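## Task

Close the lid of tip box TB3 and push its front edge down fully so it latches. It only counts if the lid stays latched without the robot holding it. Afterwards release it and move the grippers away.

## Robot and tools

Robot: two arms, left_arm and right_arm, mounted on a single upright column behind the near edge of the table. The robot looks roughly along +x, possibly rotated slightly about the column. left_arm is the robot's own left and sits on the +y side. This has nothing to do with left or right in an image.

Frame: every pose is given in one scene frame. z = 0 is the table top. The origin is 0.07 m behind the centre of the table's near edge. +x runs out over the table and +z points up. Reported hand positions can be slightly wrong, more so when an arm reaches far.

Gripper: the fingers extend along the gripper's own +z axis and close along its y axis. end_effector_position is the point between the pads when they are shut, just under 1 cm behind the tips. Closing moves the tips about 17 mm further along +z. A shut hand presents a flat face, which suits pressing a lid down.

Task setting: the tip box rests loose on a base plate and must finish flat on that plate. Something may occasionally pull on a held part or shove a loose one.

Tool execute_actions. Argument "actions" is a list holding one item or nothing. An empty list only returns the current state. An action item is {"rows": [...], "steps": n}, with n from 1 to 15 (default 15). Each step is 1/30 s, and the last row repeats if there are fewer rows than steps. A wait item is {"steps": n}, with n up to 300, counted from the previous result, so thinking time is included. Optional "pictures" (boolean) controls whether the camera images come back.

Row layout: each row is one flat list of 16 numbers covering both arms, even when only one arm moves. The order is left_arm x, y, z, qw, qx, qy, qz, opening, then the same eight for right_arm. x, y, z is an absolute target position for end_effector_position, in metres, in the scene frame. qw..qz is an absolute target orientation, w first, in the same frame. opening runs from -1 (closed) to +1 (fully open, 0.145 m), and a full close needs about 0.5 s. A call is rejected, with nothing sent, if any target lies more than 0.6 m from that arm's last reported position along any gripper axis.

How targets are followed: each step, the commanded pose is clipped to within 70 mm and 16 degrees of the measured pose. Damped inverse kinematics then drives the joints, and position takes priority over orientation. After an action ends, each arm only continues to its last clipped pose. Read the result and send the remainder. To hold an orientation, keep resending your own quaternion, not the drifted one that was reported. To keep an arm still, resend its full pose from the last result before it stopped, plus the opening you want.

Tool move. Argument "target" is one 16-number row, laid out as above, giving absolute poses in the scene frame. Argument "speed" is the path top speed in m/s, from 0.002 to 0.5, default 0.25. Rotation is capped at twice that value in rad/s. Each gripper follows a straight line, both paths finish together, and a path lasts 0.5 to 10 s. If a path would take longer, it is cut off at 10 s. A gripper rotates the short way round. The path does not avoid obstacles or the other arm. The actual hand can lag, wander, or exceed the speed, especially with a nearly straight arm. The opening is sent at the start of the move. The path starts once the robot is at rest, or after 3 s at most. The result adds a "move:" line giving the ending (done, off_target, moving, held, fault), any limits (paced means the pose was clipped; held means some steps were blocked, and the arm may then surge), and each gripper's distance from its target. If only one arm is named, the other finished normally.

Tool wait: "seconds" from 0 to 10. The scene runs on and nothing new is sent.

Tool zoom_image: "camera" is cam_low, cam_left_wrist or cam_right_wrist. "region" is [x0, y0, x1, y1] in pixels of that camera's 672x504 image, with the origin at top-left, and can be at most 504x504.

Tool finished_scene: "scene" is the current scene's number. It closes that scene permanently, starts the next one, and reports whether the goal was met. The next task arrives in that result. Replying without any tool call ends everything.

Result lines: the state line reads left_arm: … | right_arm: … and gives position and wxyz quaternion. grip_measured is the actual finger opening on the command scale; squeezing means commanding an opening below it. A "pose unreachable" line means the clearance check altered or blocked that arm's command. HELD marks steps that were not sent. "Hand target" shows where the controller is currently driving each hand. Joint torques carry offsets and noise. FAULT lines report arm stops. MOTOR HOT appears at 85 °C, and at 100 °C an OVER-TEMPERATURE FAULT stops the arm. Holding a load heats the motors. Joint limits: elbow 0 to 2.443 rad, wrist pitch ±0.785, the other rolls and yaw ±1.571. Shoulder pitch is -1.396 (left) or -1.300 (right) up to 2.000, and shoulder roll is -0.175 to 2.000.

Avoid: knocking anything off the table, letting the arms touch or press each other, fast contact (the faster the contact, the harder the impact), and aiming far past the contact surface (the deeper the target, the harder the push). Also avoid drops, slips and long holds that overheat the motors. Approach the lid slowly, press with controlled depth, then open and lift clear before finishing.

Each tool is called after ">>>" by a JSON object that holds its "name" and its "arguments".

## Session

I'll start by looking at the current state.

>>> {"name": "execute_actions", "arguments": {"actions": []}}

Scene clock: 0.00 s of 6000.00 s.
left_arm: end_effector_position=(+0.2997, +0.2439, +0.1974) grip_measured=+1.00 end_effector_quat_wxyz=(-0.035, -0.532, +0.702, -0.472) | right_arm: end_effector_position=(+0.2560, -0.2749, +0.1397) grip_measured=+1.00 end_effector_quat_wxyz=(+0.026, +0.766, +0.641, -0.032)
Joint positions: left_arm=[ 0.641  1.282 -1.2    1.314  0.21  -0.695  0.424  0.145] | right_arm=[ 0.615  0.978 -0.936  1.48  -0.409  0.556  1.333  0.145]
Joint velocities: left_arm=[-0.033 -0.055 -0.007 -0.012  0.022  0.007 -0.081 -0.   ] | right_arm=[-0.077  0.011 -0.007  0.002  0.007 -0.022 -0.022 -0.   ]
Joint torques (N m, as the arm reports them, + toward a larger angle): no reading
Motor temperatures (°C, as the motors report them): left_arm=[22 23 19 21 20 19 22] | right_arm=[22 23 22 19 22 19 21]
Hand target (left_arm): +0.300, +0.244, +0.197; -0.035, -0.532, +0.702, -0.472
Hand target (right_arm): +0.256, -0.275, +0.140; +0.026, +0.766, +0.641, -0.032

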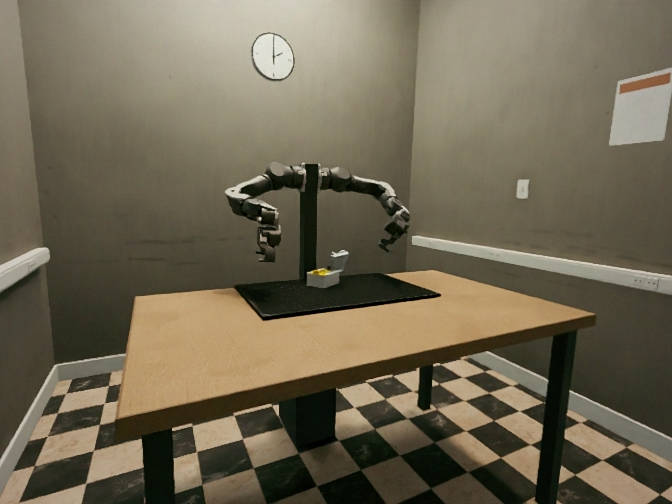

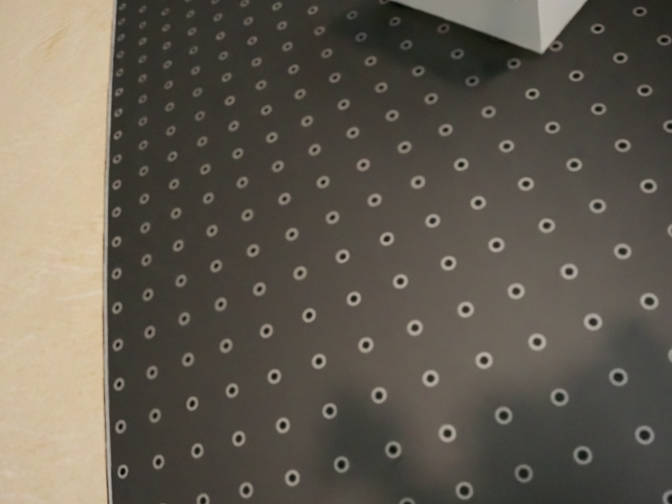

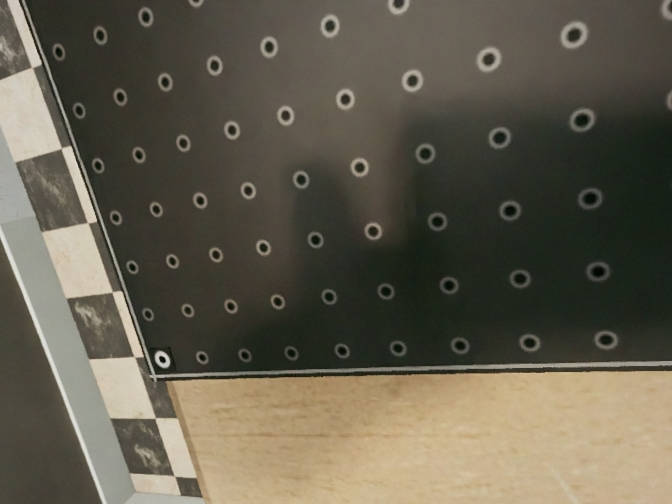

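>>> {"name": "zoom_image", "arguments": {"camera": "cam_low", "region": [270, 230, 390, 320]}}

>>> {"name": "zoom_image", "arguments": {"camera": "cam_low", "region": [210, 150, 450, 330]}}

Region (270, 230, 390, 320) of cam_low's 672x504 image, scaled by 4.200, with more detail than that image has; it fills the top 378 rows of this view, and the rest is white.

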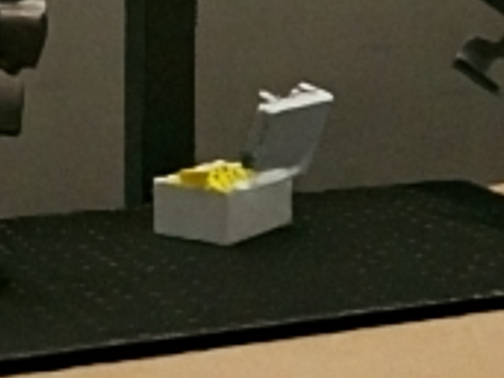

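Region (210, 150, 450, 330) of cam_low's 672x504 image, scaled by 2.100, with more detail than that image has; it fills the top 378 rows of this view, and the rest is white.

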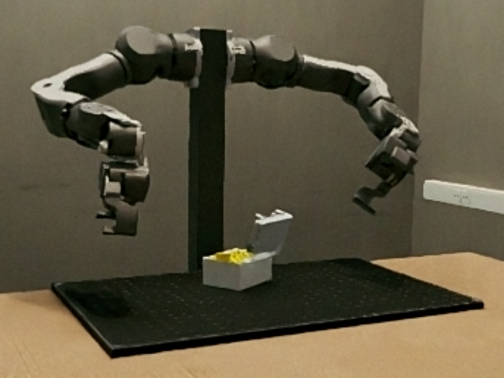

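>>> {"name": "move", "arguments": {"target": [0.20, 0.23, 0.235, -0.2636, -0.7274, 0.5093, -0.3765, -1, 0.228, -0.225, 0.215, -0.2636, 0.7274, 0.5093, 0.3765, -1], "speed": 0.25}}

Scene clock: 122.47 s of 6000.00 s.
left_arm: end_effector_position=(+0.2003, +0.2309, +0.2357) grip_measured=-1.00 end_effector_quat_wxyz=(+0.264, +0.727, -0.508, +0.380) | right_arm: end_effector_position=(+0.2261, -0.2252, +0.2133) grip_measured=-1.00 end_effector_quat_wxyz=(-0.260, +0.727, +0.510, +0.379)
Joint positions: left_arm=[ 0.484  1.676 -1.221  1.733  0.962 -0.377  0.792  0.   ] | right_arm=[-0.233  1.039  0.055  1.588  0.459  0.029  1.203  0.   ]
Joint velocities: left_arm=[-0.033  0.011  0.002  0.002  0.037 -0.051  0.022  0.   ] | right_arm=[-0.055  0.055 -0.002 -0.007 -0.022 -0.007  0.007  0.   ]
Joint torques (N m, as the arm reports them, + toward a larger angle): left_arm=[ 2.51  6.99  3.16  1.04  0.39 -0.21  0.13] | right_arm=[ 1.66  5.42  3.39  1.62  0.41 -0.01  0.07]
Motor temperatures (°C, as the motors report them): left_arm=[24 26 21 21 20 19 22] | right_arm=[24 24 23 19 22 19 21]
Hand target (left_arm): +0.198, +0.231, +0.235; +0.267, +0.728, -0.508, +0.376
Hand target (right_arm): +0.226, -0.226, +0.214; -0.260, +0.726, +0.511, +0.379
Off the commanded pose (left_arm): 0.001 m, 0 deg.
Off the commanded pose (right_arm): 0.003 m, 0 deg.
After step 90, 117.00 s passed at rest.
move: done

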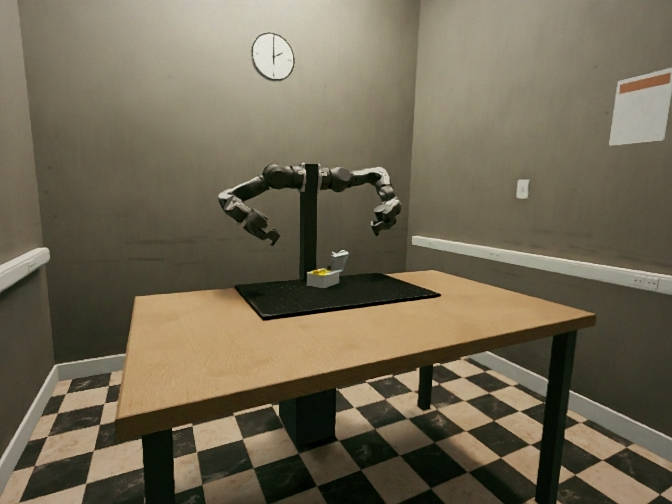

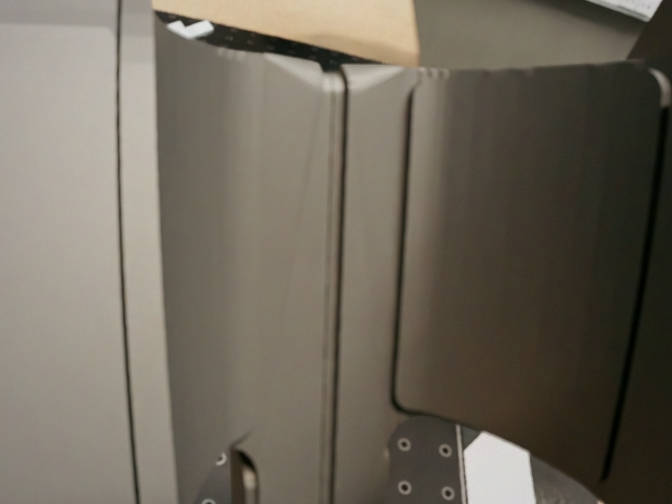

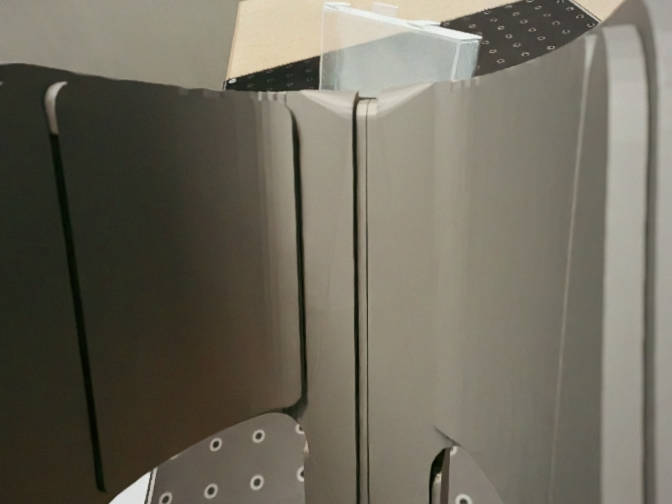

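>>> {"name": "move", "arguments": {"target": [0.20, 0.23, 0.235, -0.2636, -0.7274, 0.5093, -0.3765, 1, 0.228, -0.225, 0.215, -0.2636, 0.7274, 0.5093, 0.3765, 1], "speed": 0.25}}

Scene clock: 128.53 s of 6000.00 s.
left_arm: end_effector_position=(+0.1995, +0.2304, +0.2350) grip_measured=+1.00 end_effector_quat_wxyz=(+0.264, +0.728, -0.509, +0.377) | right_arm: end_effector_position=(+0.2288, -0.2251, +0.2153) grip_measured=+1.00 end_effector_quat_wxyz=(-0.261, +0.727, +0.509, +0.379)
Joint positions: left_arm=[ 0.484  1.676 -1.221  1.736  0.959 -0.369  0.792  0.145] | right_arm=[-0.212  1.039  0.046  1.583  0.461  0.038  1.209  0.145]
Joint velocities: left_arm=[-0.011  0.143 -0.002  0.007 -0.051  0.037  0.125 -0.   ] | right_arm=[ 0.011 -0.011  0.017  0.002  0.051  0.037 -0.022 -0.   ]
Joint torques (N m, as the arm reports them, + toward a larger angle): left_arm=[ 3.42  6.38  3.98  1.04  0.29 -0.2  -0.08] | right_arm=[2.56 5.39 2.23 1.58 0.4  0.18 0.13]
Motor temperatures (°C, as the motors report them): left_arm=[23 26 21 21 20 19 22] | right_arm=[23 24 23 19 22 19 21]
Hand target (left_arm): +0.200, +0.230, +0.235; +0.264, +0.728, -0.509, +0.377
Hand target (right_arm): +0.228, -0.225, +0.215; -0.264, +0.728, +0.509, +0.377
Off the commanded pose (left_arm): 0.001 m, 0 deg.
Off the commanded pose (right_arm): 0.001 m, 0 deg.
After step 90, 2.37 s passed at rest.
move: done

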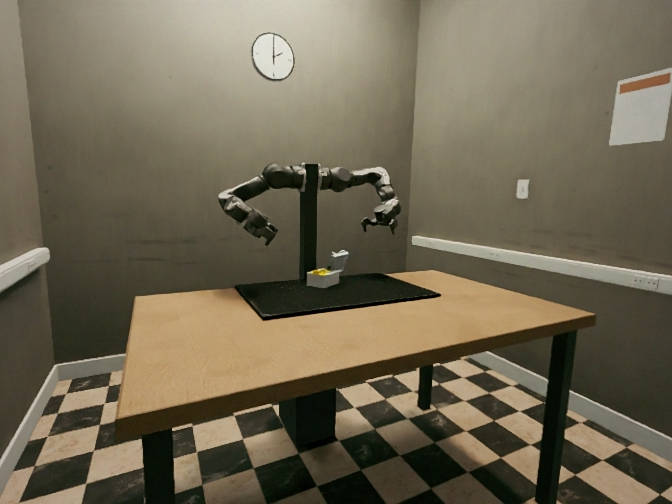

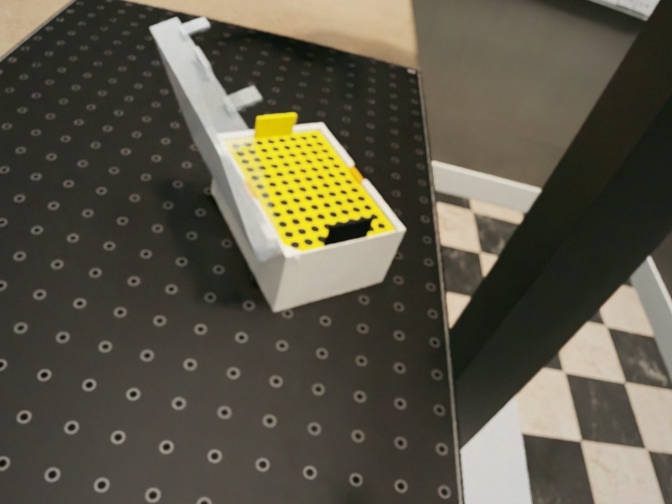

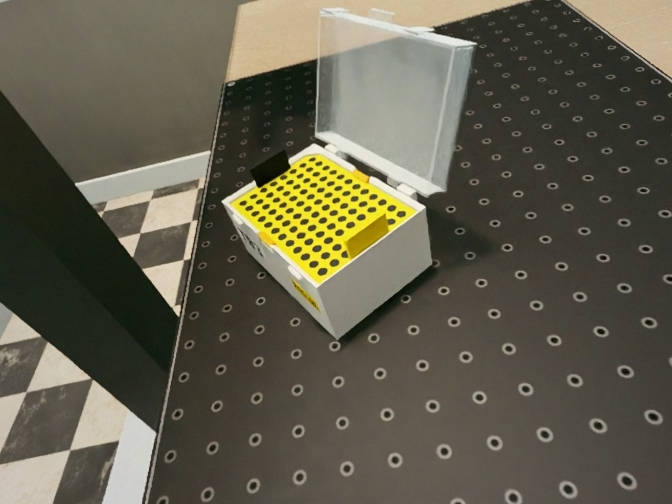

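>>> {"name": "zoom_image", "arguments": {"camera": "cam_right_wrist", "region": [200, 0, 500, 360]}}

>>> {"name": "zoom_image", "arguments": {"camera": "cam_left_wrist", "region": [130, 0, 450, 330]}}

Region (200, 0, 500, 360) of cam_right_wrist's 672x504 image, scaled by 1.400, with more detail than that image has.

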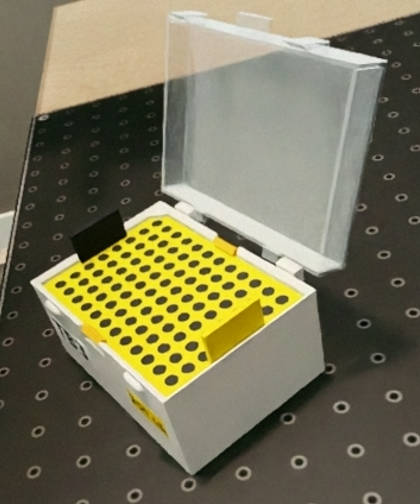

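Region (130, 0, 450, 330) of cam_left_wrist's 672x504 image, scaled by 1.527, with more detail than that image has; it fills the left 489 columns of this view, and the rest is white.

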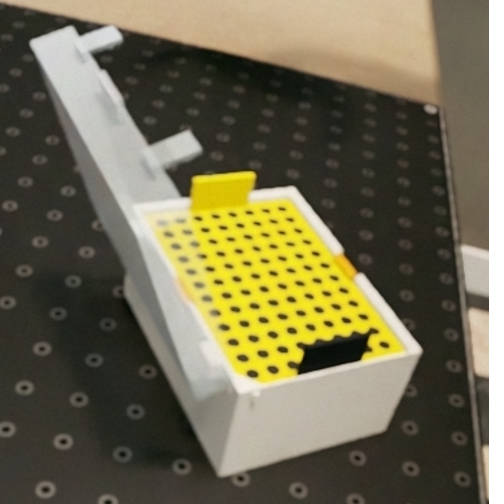

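>>> {"name": "zoom_image", "arguments": {"camera": "cam_right_wrist", "region": [140, 252, 476, 504]}}

>>> {"name": "zoom_image", "arguments": {"camera": "cam_right_wrist", "region": [170, 60, 350, 280]}}

Region (140, 252, 476, 504) of cam_right_wrist's 672x504 image, scaled by 1.500, with more detail than that image has; it fills the top 378 rows of this view, and the rest is white.

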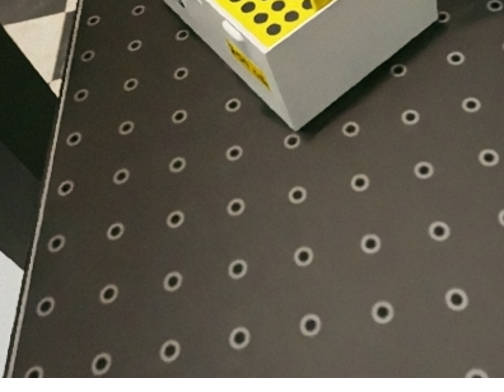

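Region (170, 60, 350, 280) of cam_right_wrist's 672x504 image, scaled by 2.291, with more detail than that image has; it fills the left 412 columns of this view, and the rest is white.

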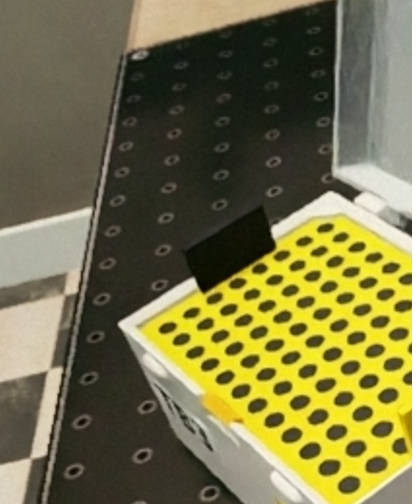

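>>> {"name": "zoom_image", "arguments": {"camera": "cam_left_wrist", "region": [280, 40, 480, 290]}}

>>> {"name": "zoom_image", "arguments": {"camera": "cam_left_wrist", "region": [170, 230, 490, 504]}}

>>> {"name": "zoom_image", "arguments": {"camera": "cam_left_wrist", "region": [0, 0, 440, 140]}}

Region (280, 40, 480, 290) of cam_left_wrist's 672x504 image, scaled by 2.016, with more detail than that image has; it fills the left 403 columns of this view, and the rest is white.

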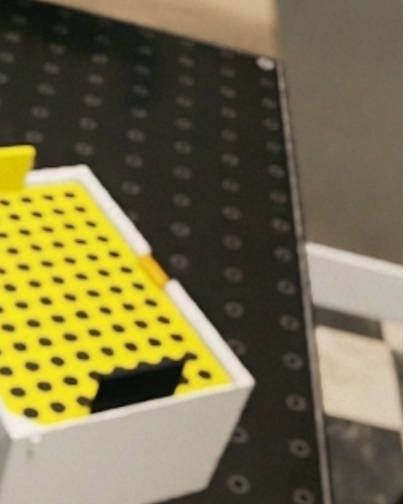

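Region (170, 230, 490, 504) of cam_left_wrist's 672x504 image, scaled by 1.575, with more detail than that image has; it fills the top 432 rows of this view, and the rest is white.

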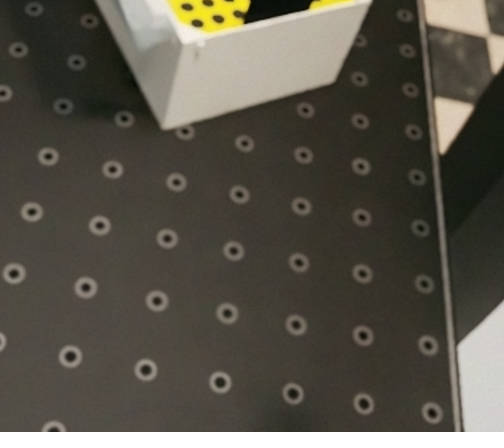

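Region (0, 0, 440, 140) of cam_left_wrist's 672x504 image, scaled by 1.145, with more detail than that image has; it fills the top 160 rows of this view, and the rest is white.

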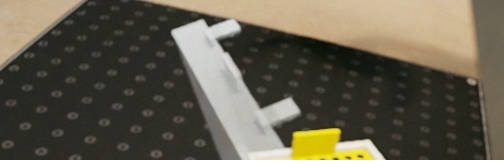

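>>> {"name": "zoom_image", "arguments": {"camera": "cam_right_wrist", "region": [400, 120, 672, 420]}}

>>> {"name": "zoom_image", "arguments": {"camera": "cam_right_wrist", "region": [300, 0, 500, 220]}}

Region (400, 120, 672, 420) of cam_right_wrist's 672x504 image, scaled by 1.680, with more detail than that image has; it fills the left 457 columns of this view, and the rest is white.

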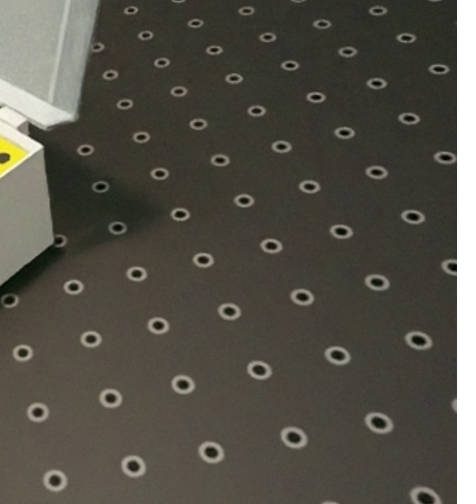

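Region (300, 0, 500, 220) of cam_right_wrist's 672x504 image, scaled by 2.291, with more detail than that image has; it fills the left 458 columns of this view, and the rest is white.

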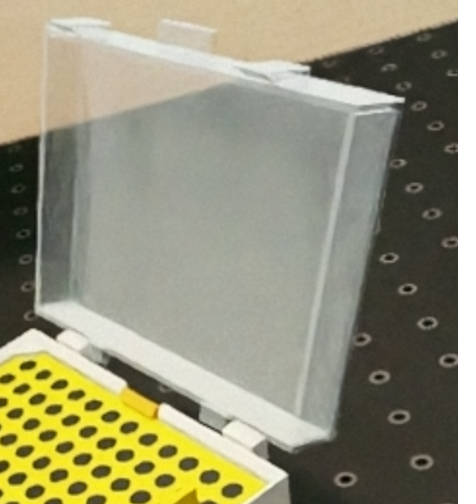

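>>> {"name": "zoom_image", "arguments": {"camera": "cam_low", "region": [340, 160, 420, 250]}}

>>> {"name": "zoom_image", "arguments": {"camera": "cam_low", "region": [210, 170, 300, 260]}}

Region (340, 160, 420, 250) of cam_low's 672x504 image, scaled by 5.600, with more detail than that image has.

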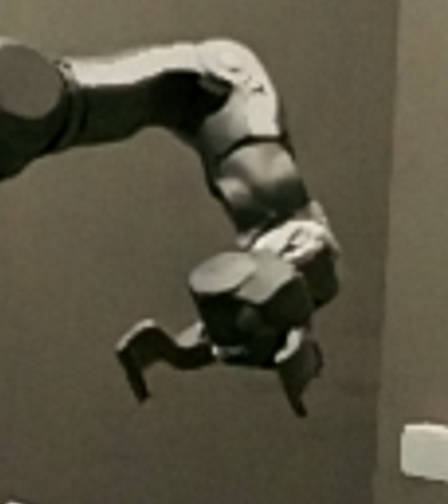

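Region (210, 170, 300, 260) of cam_low's 672x504 image, scaled by 5.600, with more detail than that image has.

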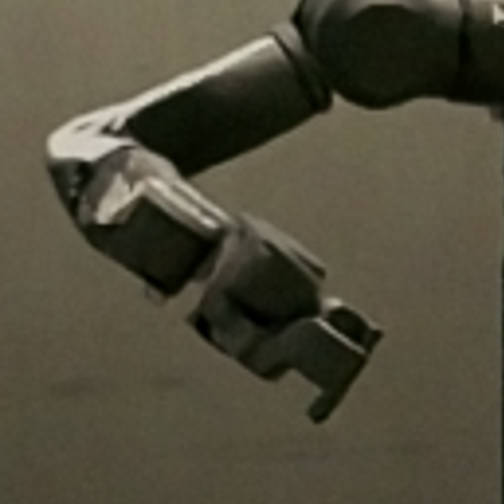

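>>> {"name": "move", "arguments": {"target": [0.312, 0.0675, 0.135, 0.036, -0.2733, 0.9529, -0.1254, -1, 0.25, -0.225, 0.21, -0.3039, 0.695, 0.4869, 0.4342, 1], "speed": 0.3}}

Scene clock: 251.50 s of 6000.00 s.
left_arm: end_effector_position=(+0.3135, +0.0654, +0.1394) grip_measured=-1.00 end_effector_quat_wxyz=(+0.045, -0.274, +0.952, -0.128) | right_arm: end_effector_position=(+0.2502, -0.2255, +0.2098) grip_measured=+1.00 end_effector_quat_wxyz=(-0.301, +0.697, +0.486, +0.434)
Joint positions: left_arm=[ 1.037  0.558 -1.53   1.422 -0.458 -0.063  0.998  0.   ] | right_arm=[-0.027  0.913 -0.03   1.366  0.479 -0.075  1.323  0.145]
Joint velocities: left_arm=[-0.033 -0.033 -0.007 -0.007 -0.051 -0.022 -0.037 -0.   ] | right_arm=[-0.033 -0.011  0.012 -0.012  0.022  0.037  0.051 -0.   ]
Joint torques (N m, as the arm reports them, + toward a larger angle): left_arm=[ 8.95  0.15  3.25  1.77  0.05 -0.1   0.01] | right_arm=[3.23 4.65 2.17 1.85 0.43 0.03 0.13]
Motor temperatures (°C, as the motors report them): left_arm=[24 27 21 21 20 19 22] | right_arm=[23 26 23 20 23 19 21]
Hand target (left_arm): +0.313, +0.067, +0.138; +0.044, -0.272, +0.953, -0.123
Hand target (right_arm): +0.250, -0.225, +0.210; -0.304, +0.695, +0.487, +0.434
Off the commanded pose (left_arm): 0.005 m, 1 deg.
Off the commanded pose (right_arm): 0.001 m, 0 deg.
After step 90, 117.00 s passed at rest.
move: off_target (left_arm)

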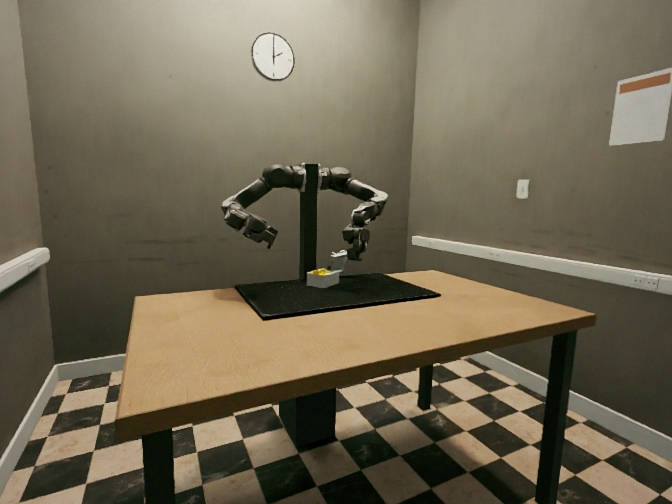

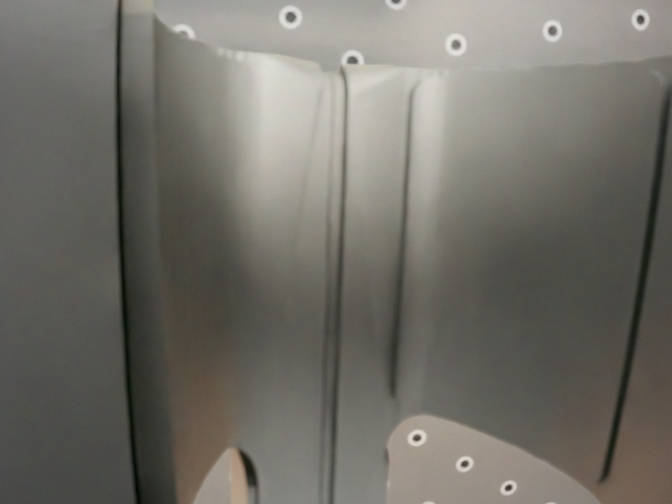

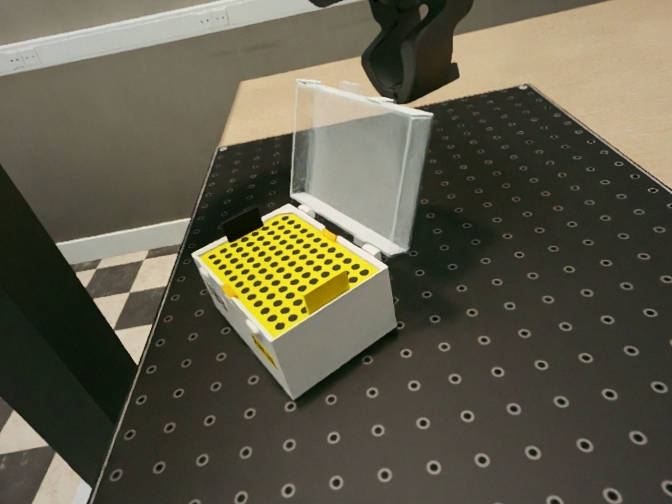

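>>> {"name": "zoom_image", "arguments": {"camera": "cam_right_wrist", "region": [280, 0, 500, 180]}}

>>> {"name": "zoom_image", "arguments": {"camera": "cam_low", "region": [295, 210, 395, 300]}}

Region (280, 0, 500, 180) of cam_right_wrist's 672x504 image, scaled by 2.291, with more detail than that image has; it fills the top 412 rows of this view, and the rest is white.

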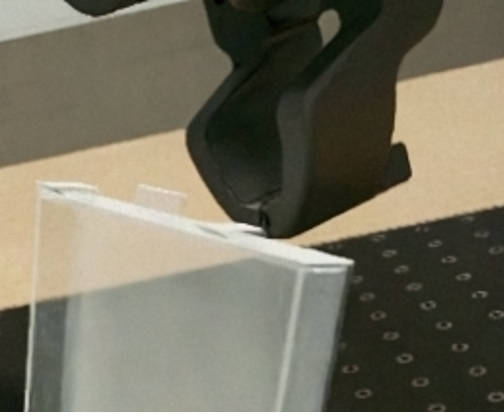

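Region (295, 210, 395, 300) of cam_low's 672x504 image, scaled by 5.040, with more detail than that image has; it fills the top 454 rows of this view, and the rest is white.

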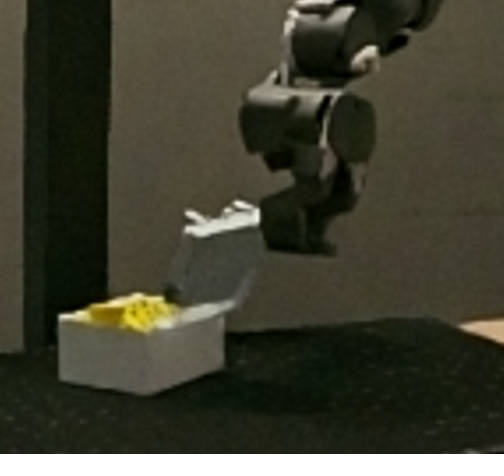

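>>> {"name": "move", "arguments": {"target": [0.2734, 0.0436, 0.12, 0.036, -0.2733, 0.9529, -0.1254, -1, 0.25, -0.225, 0.21, -0.3039, 0.695, 0.4869, 0.4342, 1], "speed": 0.04}}

Scene clock: 312.10 s of 6000.00 s.
left_arm: end_effector_position=(+0.2754, +0.0432, +0.1219) grip_measured=-1.00 end_effector_quat_wxyz=(+0.038, -0.274, +0.952, -0.129) | right_arm: end_effector_position=(+0.2503, -0.2259, +0.2098) grip_measured=+1.00 end_effector_quat_wxyz=(-0.301, +0.697, +0.486, +0.433)
Joint positions: left_arm=[ 0.937  0.535 -1.543  1.535 -0.525  0.082  0.998  0.   ] | right_arm=[-0.025  0.913 -0.03   1.364  0.479 -0.075  1.325  0.145]
Joint velocities: left_arm=[-0.011 -0.011 -0.017 -0.027  0.007  0.066  0.022  0.   ] | right_arm=[-0.077  0.033 -0.017  0.012 -0.037 -0.11   0.037  0.   ]
Joint torques (N m, as the arm reports them, + toward a larger angle): left_arm=[ 7.03 -0.17  3.05  2.84  0.04  0.06 -0.05] | right_arm=[3.25 4.67 2.25 1.83 0.44 0.03 0.13]
Motor temperatures (°C, as the motors report them): left_arm=[27 25 21 21 20 19 22] | right_arm=[24 26 23 20 23 19 21]
Hand target (left_arm): +0.273, +0.044, +0.120; +0.036, -0.273, +0.953, -0.126
Hand target (right_arm): +0.250, -0.225, +0.210; -0.304, +0.695, +0.487, +0.434
Off the commanded pose (left_arm): 0.003 m, 1 deg.
Off the commanded pose (right_arm): 0.001 m, 0 deg.
After step 90, 56.13 s passed at rest.
move: done

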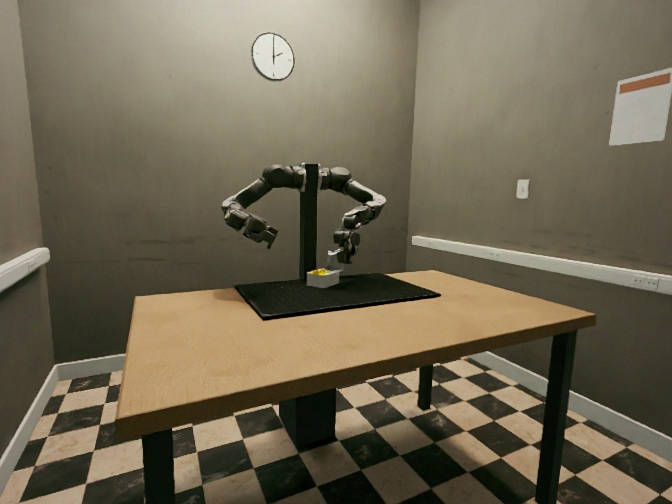

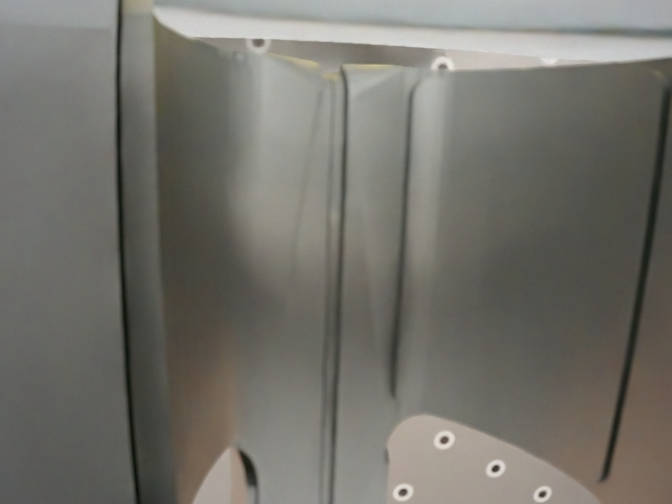

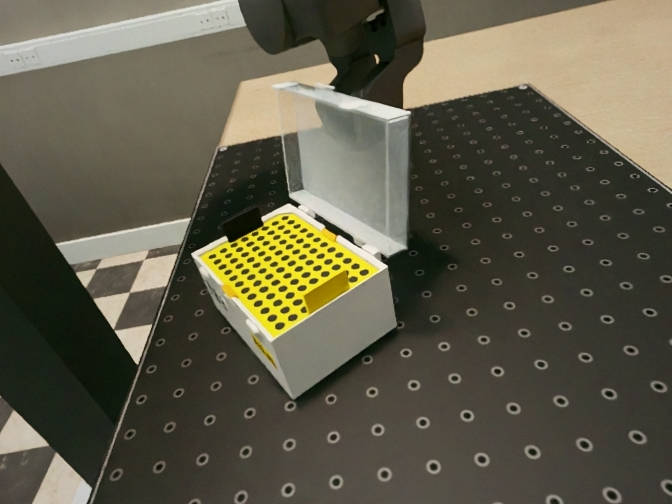

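>>> {"name": "execute_actions", "arguments": {"actions": [{"rows": [[0.276, 0.045, 0.12, 0.036, -0.2733, 0.9529, -0.1254, -1, 0.25, -0.225, 0.21, -0.3039, 0.695, 0.4869, 0.4342, 1],[0.279, 0.047, 0.12, 0.036, -0.2733, 0.9529, -0.1254, -1, 0.25, -0.225, 0.21, -0.3039, 0.695, 0.4869, 0.4342, 1],[0.282, 0.049, 0.12, 0.036, -0.2733, 0.9529, -0.1254, -1, 0.25, -0.225, 0.21, -0.3039, 0.695, 0.4869, 0.4342, 1],[0.285, 0.051, 0.12, 0.036, -0.2733, 0.9529, -0.1254, -1, 0.25, -0.225, 0.21, -0.3039, 0.695, 0.4869, 0.4342, 1],[0.288, 0.0527, 0.12, 0.036, -0.2733, 0.9529, -0.1254, -1, 0.25, -0.225, 0.21, -0.3039, 0.695, 0.4869, 0.4342, 1]], "steps": 10}]}}

Scene clock: 329.23 s of 6000.00 s.
left_arm: end_effector_position=(+0.2892, +0.0541, +0.1203) grip_measured=-1.00 end_effector_quat_wxyz=(+0.038, -0.275, +0.953, -0.122) | right_arm: end_effector_position=(+0.2503, -0.2258, +0.2098) grip_measured=+1.00 end_effector_quat_wxyz=(-0.301, +0.697, +0.485, +0.434)
Joint positions: left_arm=[ 0.958  0.536 -1.538  1.468 -0.512  0.018  0.993  0.   ] | right_arm=[-0.025  0.913 -0.03   1.364  0.479 -0.075  1.325  0.145]
Joint velocities: left_arm=[-0.011  0.033 -0.017 -0.017  0.081 -0.051 -0.051  0.   ] | right_arm=[-0.011 -0.011  0.002  0.012  0.037  0.022  0.007 -0.   ]
Joint torques (N m, as the arm reports them, + toward a larger angle): left_arm=[ 7.55  0.12  4.17  2.54  0.14 -0.1  -0.26] | right_arm=[3.21 4.69 2.26 1.84 0.44 0.03 0.13]
Motor temperatures (°C, as the motors report them): left_arm=[27 25 21 22 20 19 22] | right_arm=[24 26 23 20 23 19 21]
Hand target (left_arm): +0.288, +0.053, +0.120; +0.036, -0.273, +0.953, -0.125
Hand target (right_arm): +0.250, -0.225, +0.210; -0.304, +0.695, +0.487, +0.434
Off the commanded pose (left_arm): 0.002 m, 1 deg.
Off the commanded pose (right_arm): 0.001 m, 0 deg.
Steps of this call (steps 1 to 90: nothing new was sent; then 13.80 s passed at rest; steps 91 to 100: all 10 steps of this action). Readings (end_effector_position):
91: left_arm (+0.2759, +0.0436, +0.1213) | right_arm (+0.2503, -0.2259, +0.2098)
92: left_arm (+0.2775, +0.0451, +0.1201) | right_arm (+0.2503, -0.2258, +0.2098)
94: left_arm (+0.2833, +0.0513, +0.1187) | right_arm (+0.2503, -0.2258, +0.2098)
98: left_arm (+0.2898, +0.0555, +0.1201) | right_arm (+0.2503, -0.2258, +0.2098)
100: the state above

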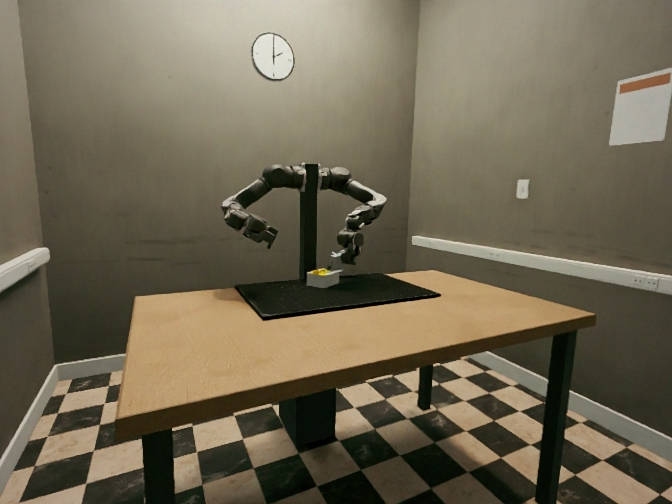

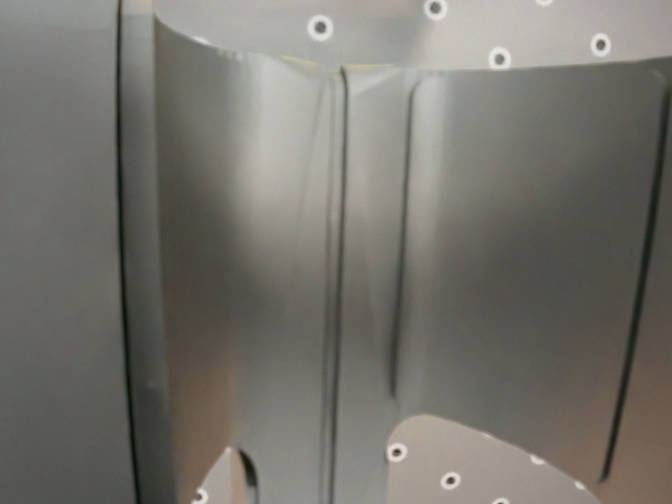

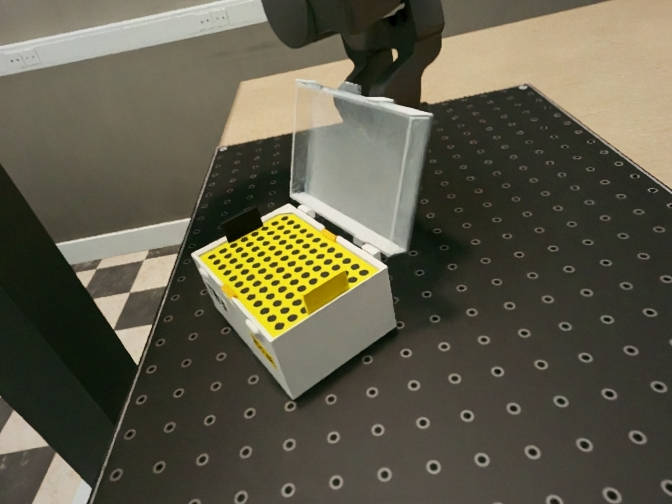

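>>> {"name": "move", "arguments": {"target": [0.275, 0.092, 0.12, 0.0597, -0.2692, 0.9384, -0.2080, -1, 0.178, -0.008, 0.14, -0.017, -0.1294, 0.983, 0.1294, -1], "speed": 0.35}}

Scene clock: 452.80 s of 6000.00 s.
left_arm: end_effector_position=(+0.2772, +0.0924, +0.1205) grip_measured=-1.00 end_effector_quat_wxyz=(+0.061, -0.271, +0.938, -0.207) | right_arm: end_effector_position=(+0.1813, -0.0075, +0.1411) grip_measured=-1.00 end_effector_quat_wxyz=(-0.014, -0.126, +0.983, +0.131)
Joint positions: left_arm=[ 0.879  0.799 -1.538  1.614 -0.562 -0.057  0.71   0.   ] | right_arm=[ 0.479  0.389 -1.087  1.807 -0.871 -0.741  1.452  0.   ]
Joint velocities: left_arm=[ 0.033  0.011  0.007 -0.012  0.066  0.022  0.022 -0.   ] | right_arm=[-0.055  0.011 -0.002 -0.002  0.007 -0.037  0.081 -0.   ]
Joint torques (N m, as the arm reports them, + toward a larger angle): left_arm=[ 6.11  1.59  3.51  2.77  0.08 -0.1  -0.39] | right_arm=[ 4.24 -0.66  1.32  2.55  0.03  0.13 -0.03]
Motor temperatures (°C, as the motors report them): left_arm=[28 25 22 22 20 19 22] | right_arm=[24 26 23 20 23 19 22]
Hand target (left_arm): +0.275, +0.092, +0.120; +0.059, -0.269, +0.938, -0.209
Hand target (right_arm): +0.182, -0.009, +0.140; -0.013, -0.128, +0.984, +0.126
Off the commanded pose (left_arm): 0.002 m, 0 deg.
Off the commanded pose (right_arm): 0.004 m, 1 deg.
After step 90, 117.00 s passed at rest.
move: off_target (right_arm)

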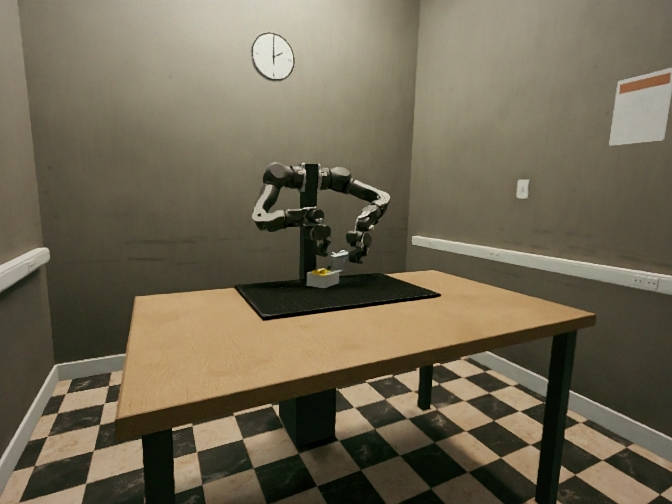

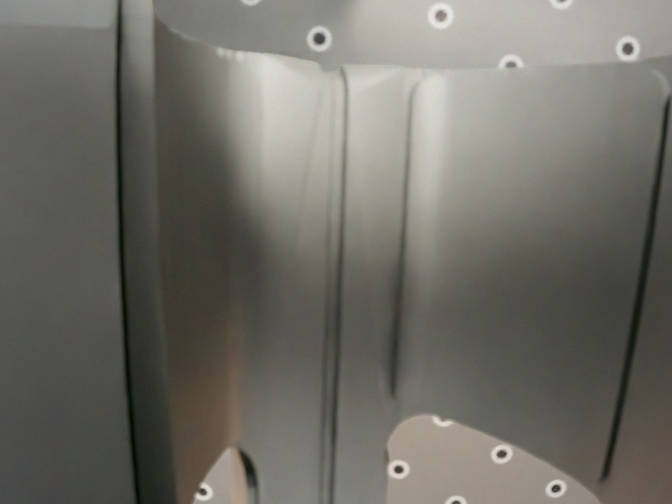

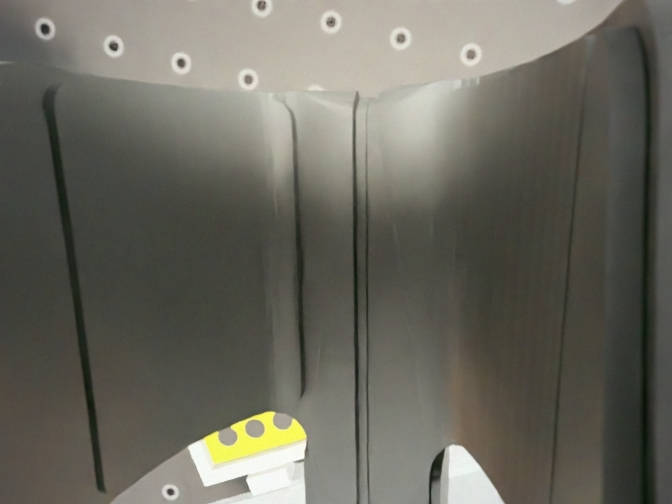

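>>> {"name": "zoom_image", "arguments": {"camera": "cam_low", "region": [290, 205, 390, 295]}}

Region (290, 205, 390, 295) of cam_low's 672x504 image, scaled by 5.040, with more detail than that image has; it fills the top 454 rows of this view, and the rest is white.

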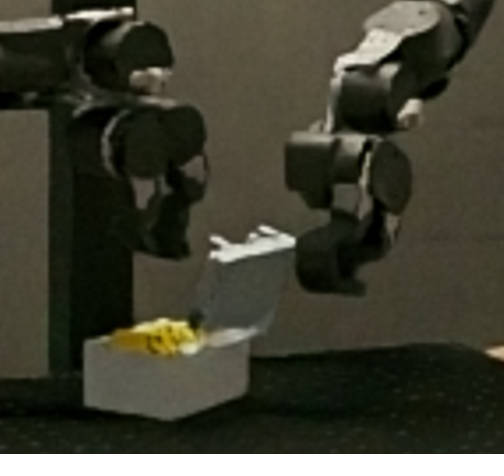

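>>> {"name": "zoom_image", "arguments": {"camera": "cam_right_wrist", "region": [100, 380, 520, 504]}}

Region (100, 380, 520, 504) of cam_right_wrist's 672x504 image, scaled by 1.200, with more detail than that image has; it fills the top 149 rows of this view, and the rest is white.

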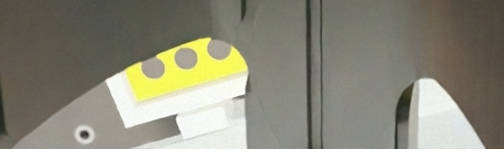

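>>> {"name": "move", "arguments": {"target": [0.236, 0.0674, 0.135, 0.0597, -0.2692, 0.9384, -0.2080, -1, 0.195, -0.0035, 0.131, -0.017, -0.1294, 0.983, 0.1294, -1], "speed": 0.04}}

Scene clock: 574.30 s of 6000.00 s.
left_arm: end_effector_position=(+0.2377, +0.0662, +0.1373) grip_measured=-1.00 end_effector_quat_wxyz=(+0.061, -0.269, +0.937, -0.214) | right_arm: end_effector_position=(+0.1930, -0.0042, +0.1301) grip_measured=-1.00 end_effector_quat_wxyz=(-0.020, -0.130, +0.983, +0.127)
Joint positions: left_arm=[ 0.844  0.821 -1.555  1.852 -0.595  0.138  0.782  0.   ] | right_arm=[ 0.499  0.348 -1.087  1.701 -0.896 -0.792  1.414  0.   ]
Joint velocities: left_arm=[ 0.077 -0.033  0.007 -0.007  0.007 -0.022 -0.051  0.   ] | right_arm=[ 0.011  0.033 -0.002  0.017 -0.007  0.037  0.037 -0.   ]
Joint torques (N m, as the arm reports them, + toward a larger angle): left_arm=[ 5.41  1.48  2.54  2.86  0.05  0.06 -0.05] | right_arm=[ 4.67 -1.34  2.55  2.62  0.03  0.11 -0.42]
Motor temperatures (°C, as the motors report them): left_arm=[27 25 21 22 20 19 22] | right_arm=[25 25 23 20 22 19 21]
Hand target (left_arm): +0.235, +0.068, +0.135; +0.059, -0.270, +0.938, -0.208
Hand target (right_arm): +0.195, -0.003, +0.131; -0.017, -0.130, +0.983, +0.129
Off the commanded pose (left_arm): 0.003 m, 1 deg.
Off the commanded pose (right_arm): 0.002 m, 0 deg.
After step 90, 117.00 s passed at rest.
move: done

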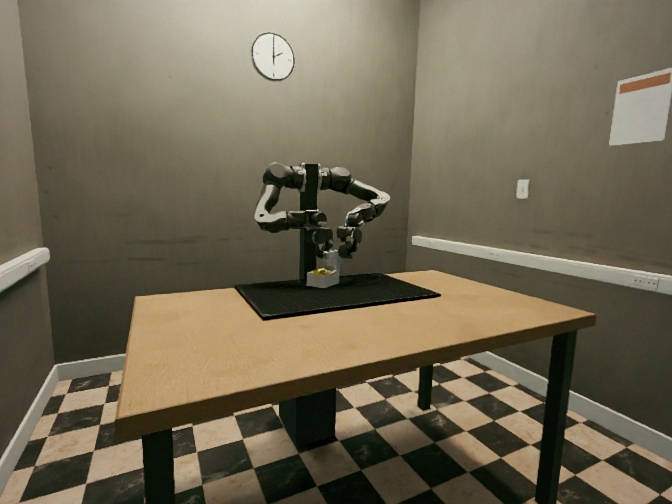

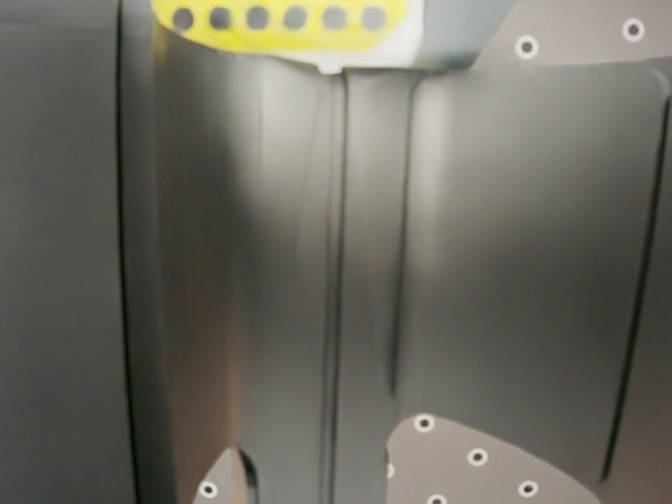

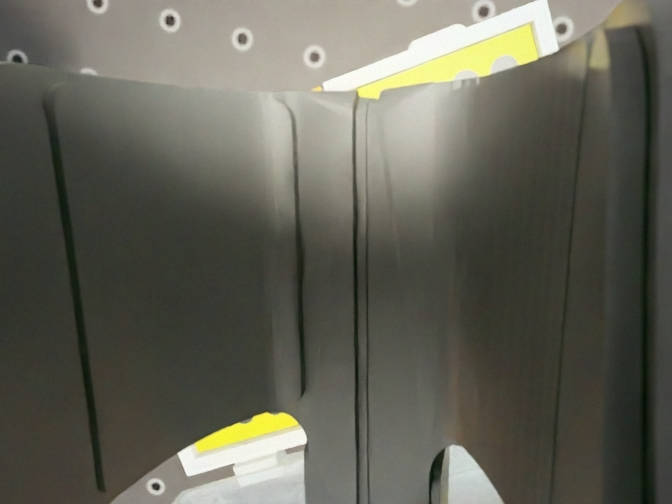

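>>> {"name": "zoom_image", "arguments": {"camera": "cam_low", "region": [290, 215, 370, 295]}}

Region (290, 215, 370, 295) of cam_low's 672x504 image, scaled by 6.300, with more detail than that image has.

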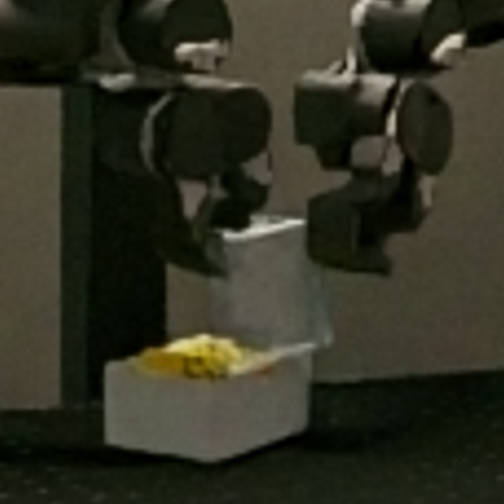

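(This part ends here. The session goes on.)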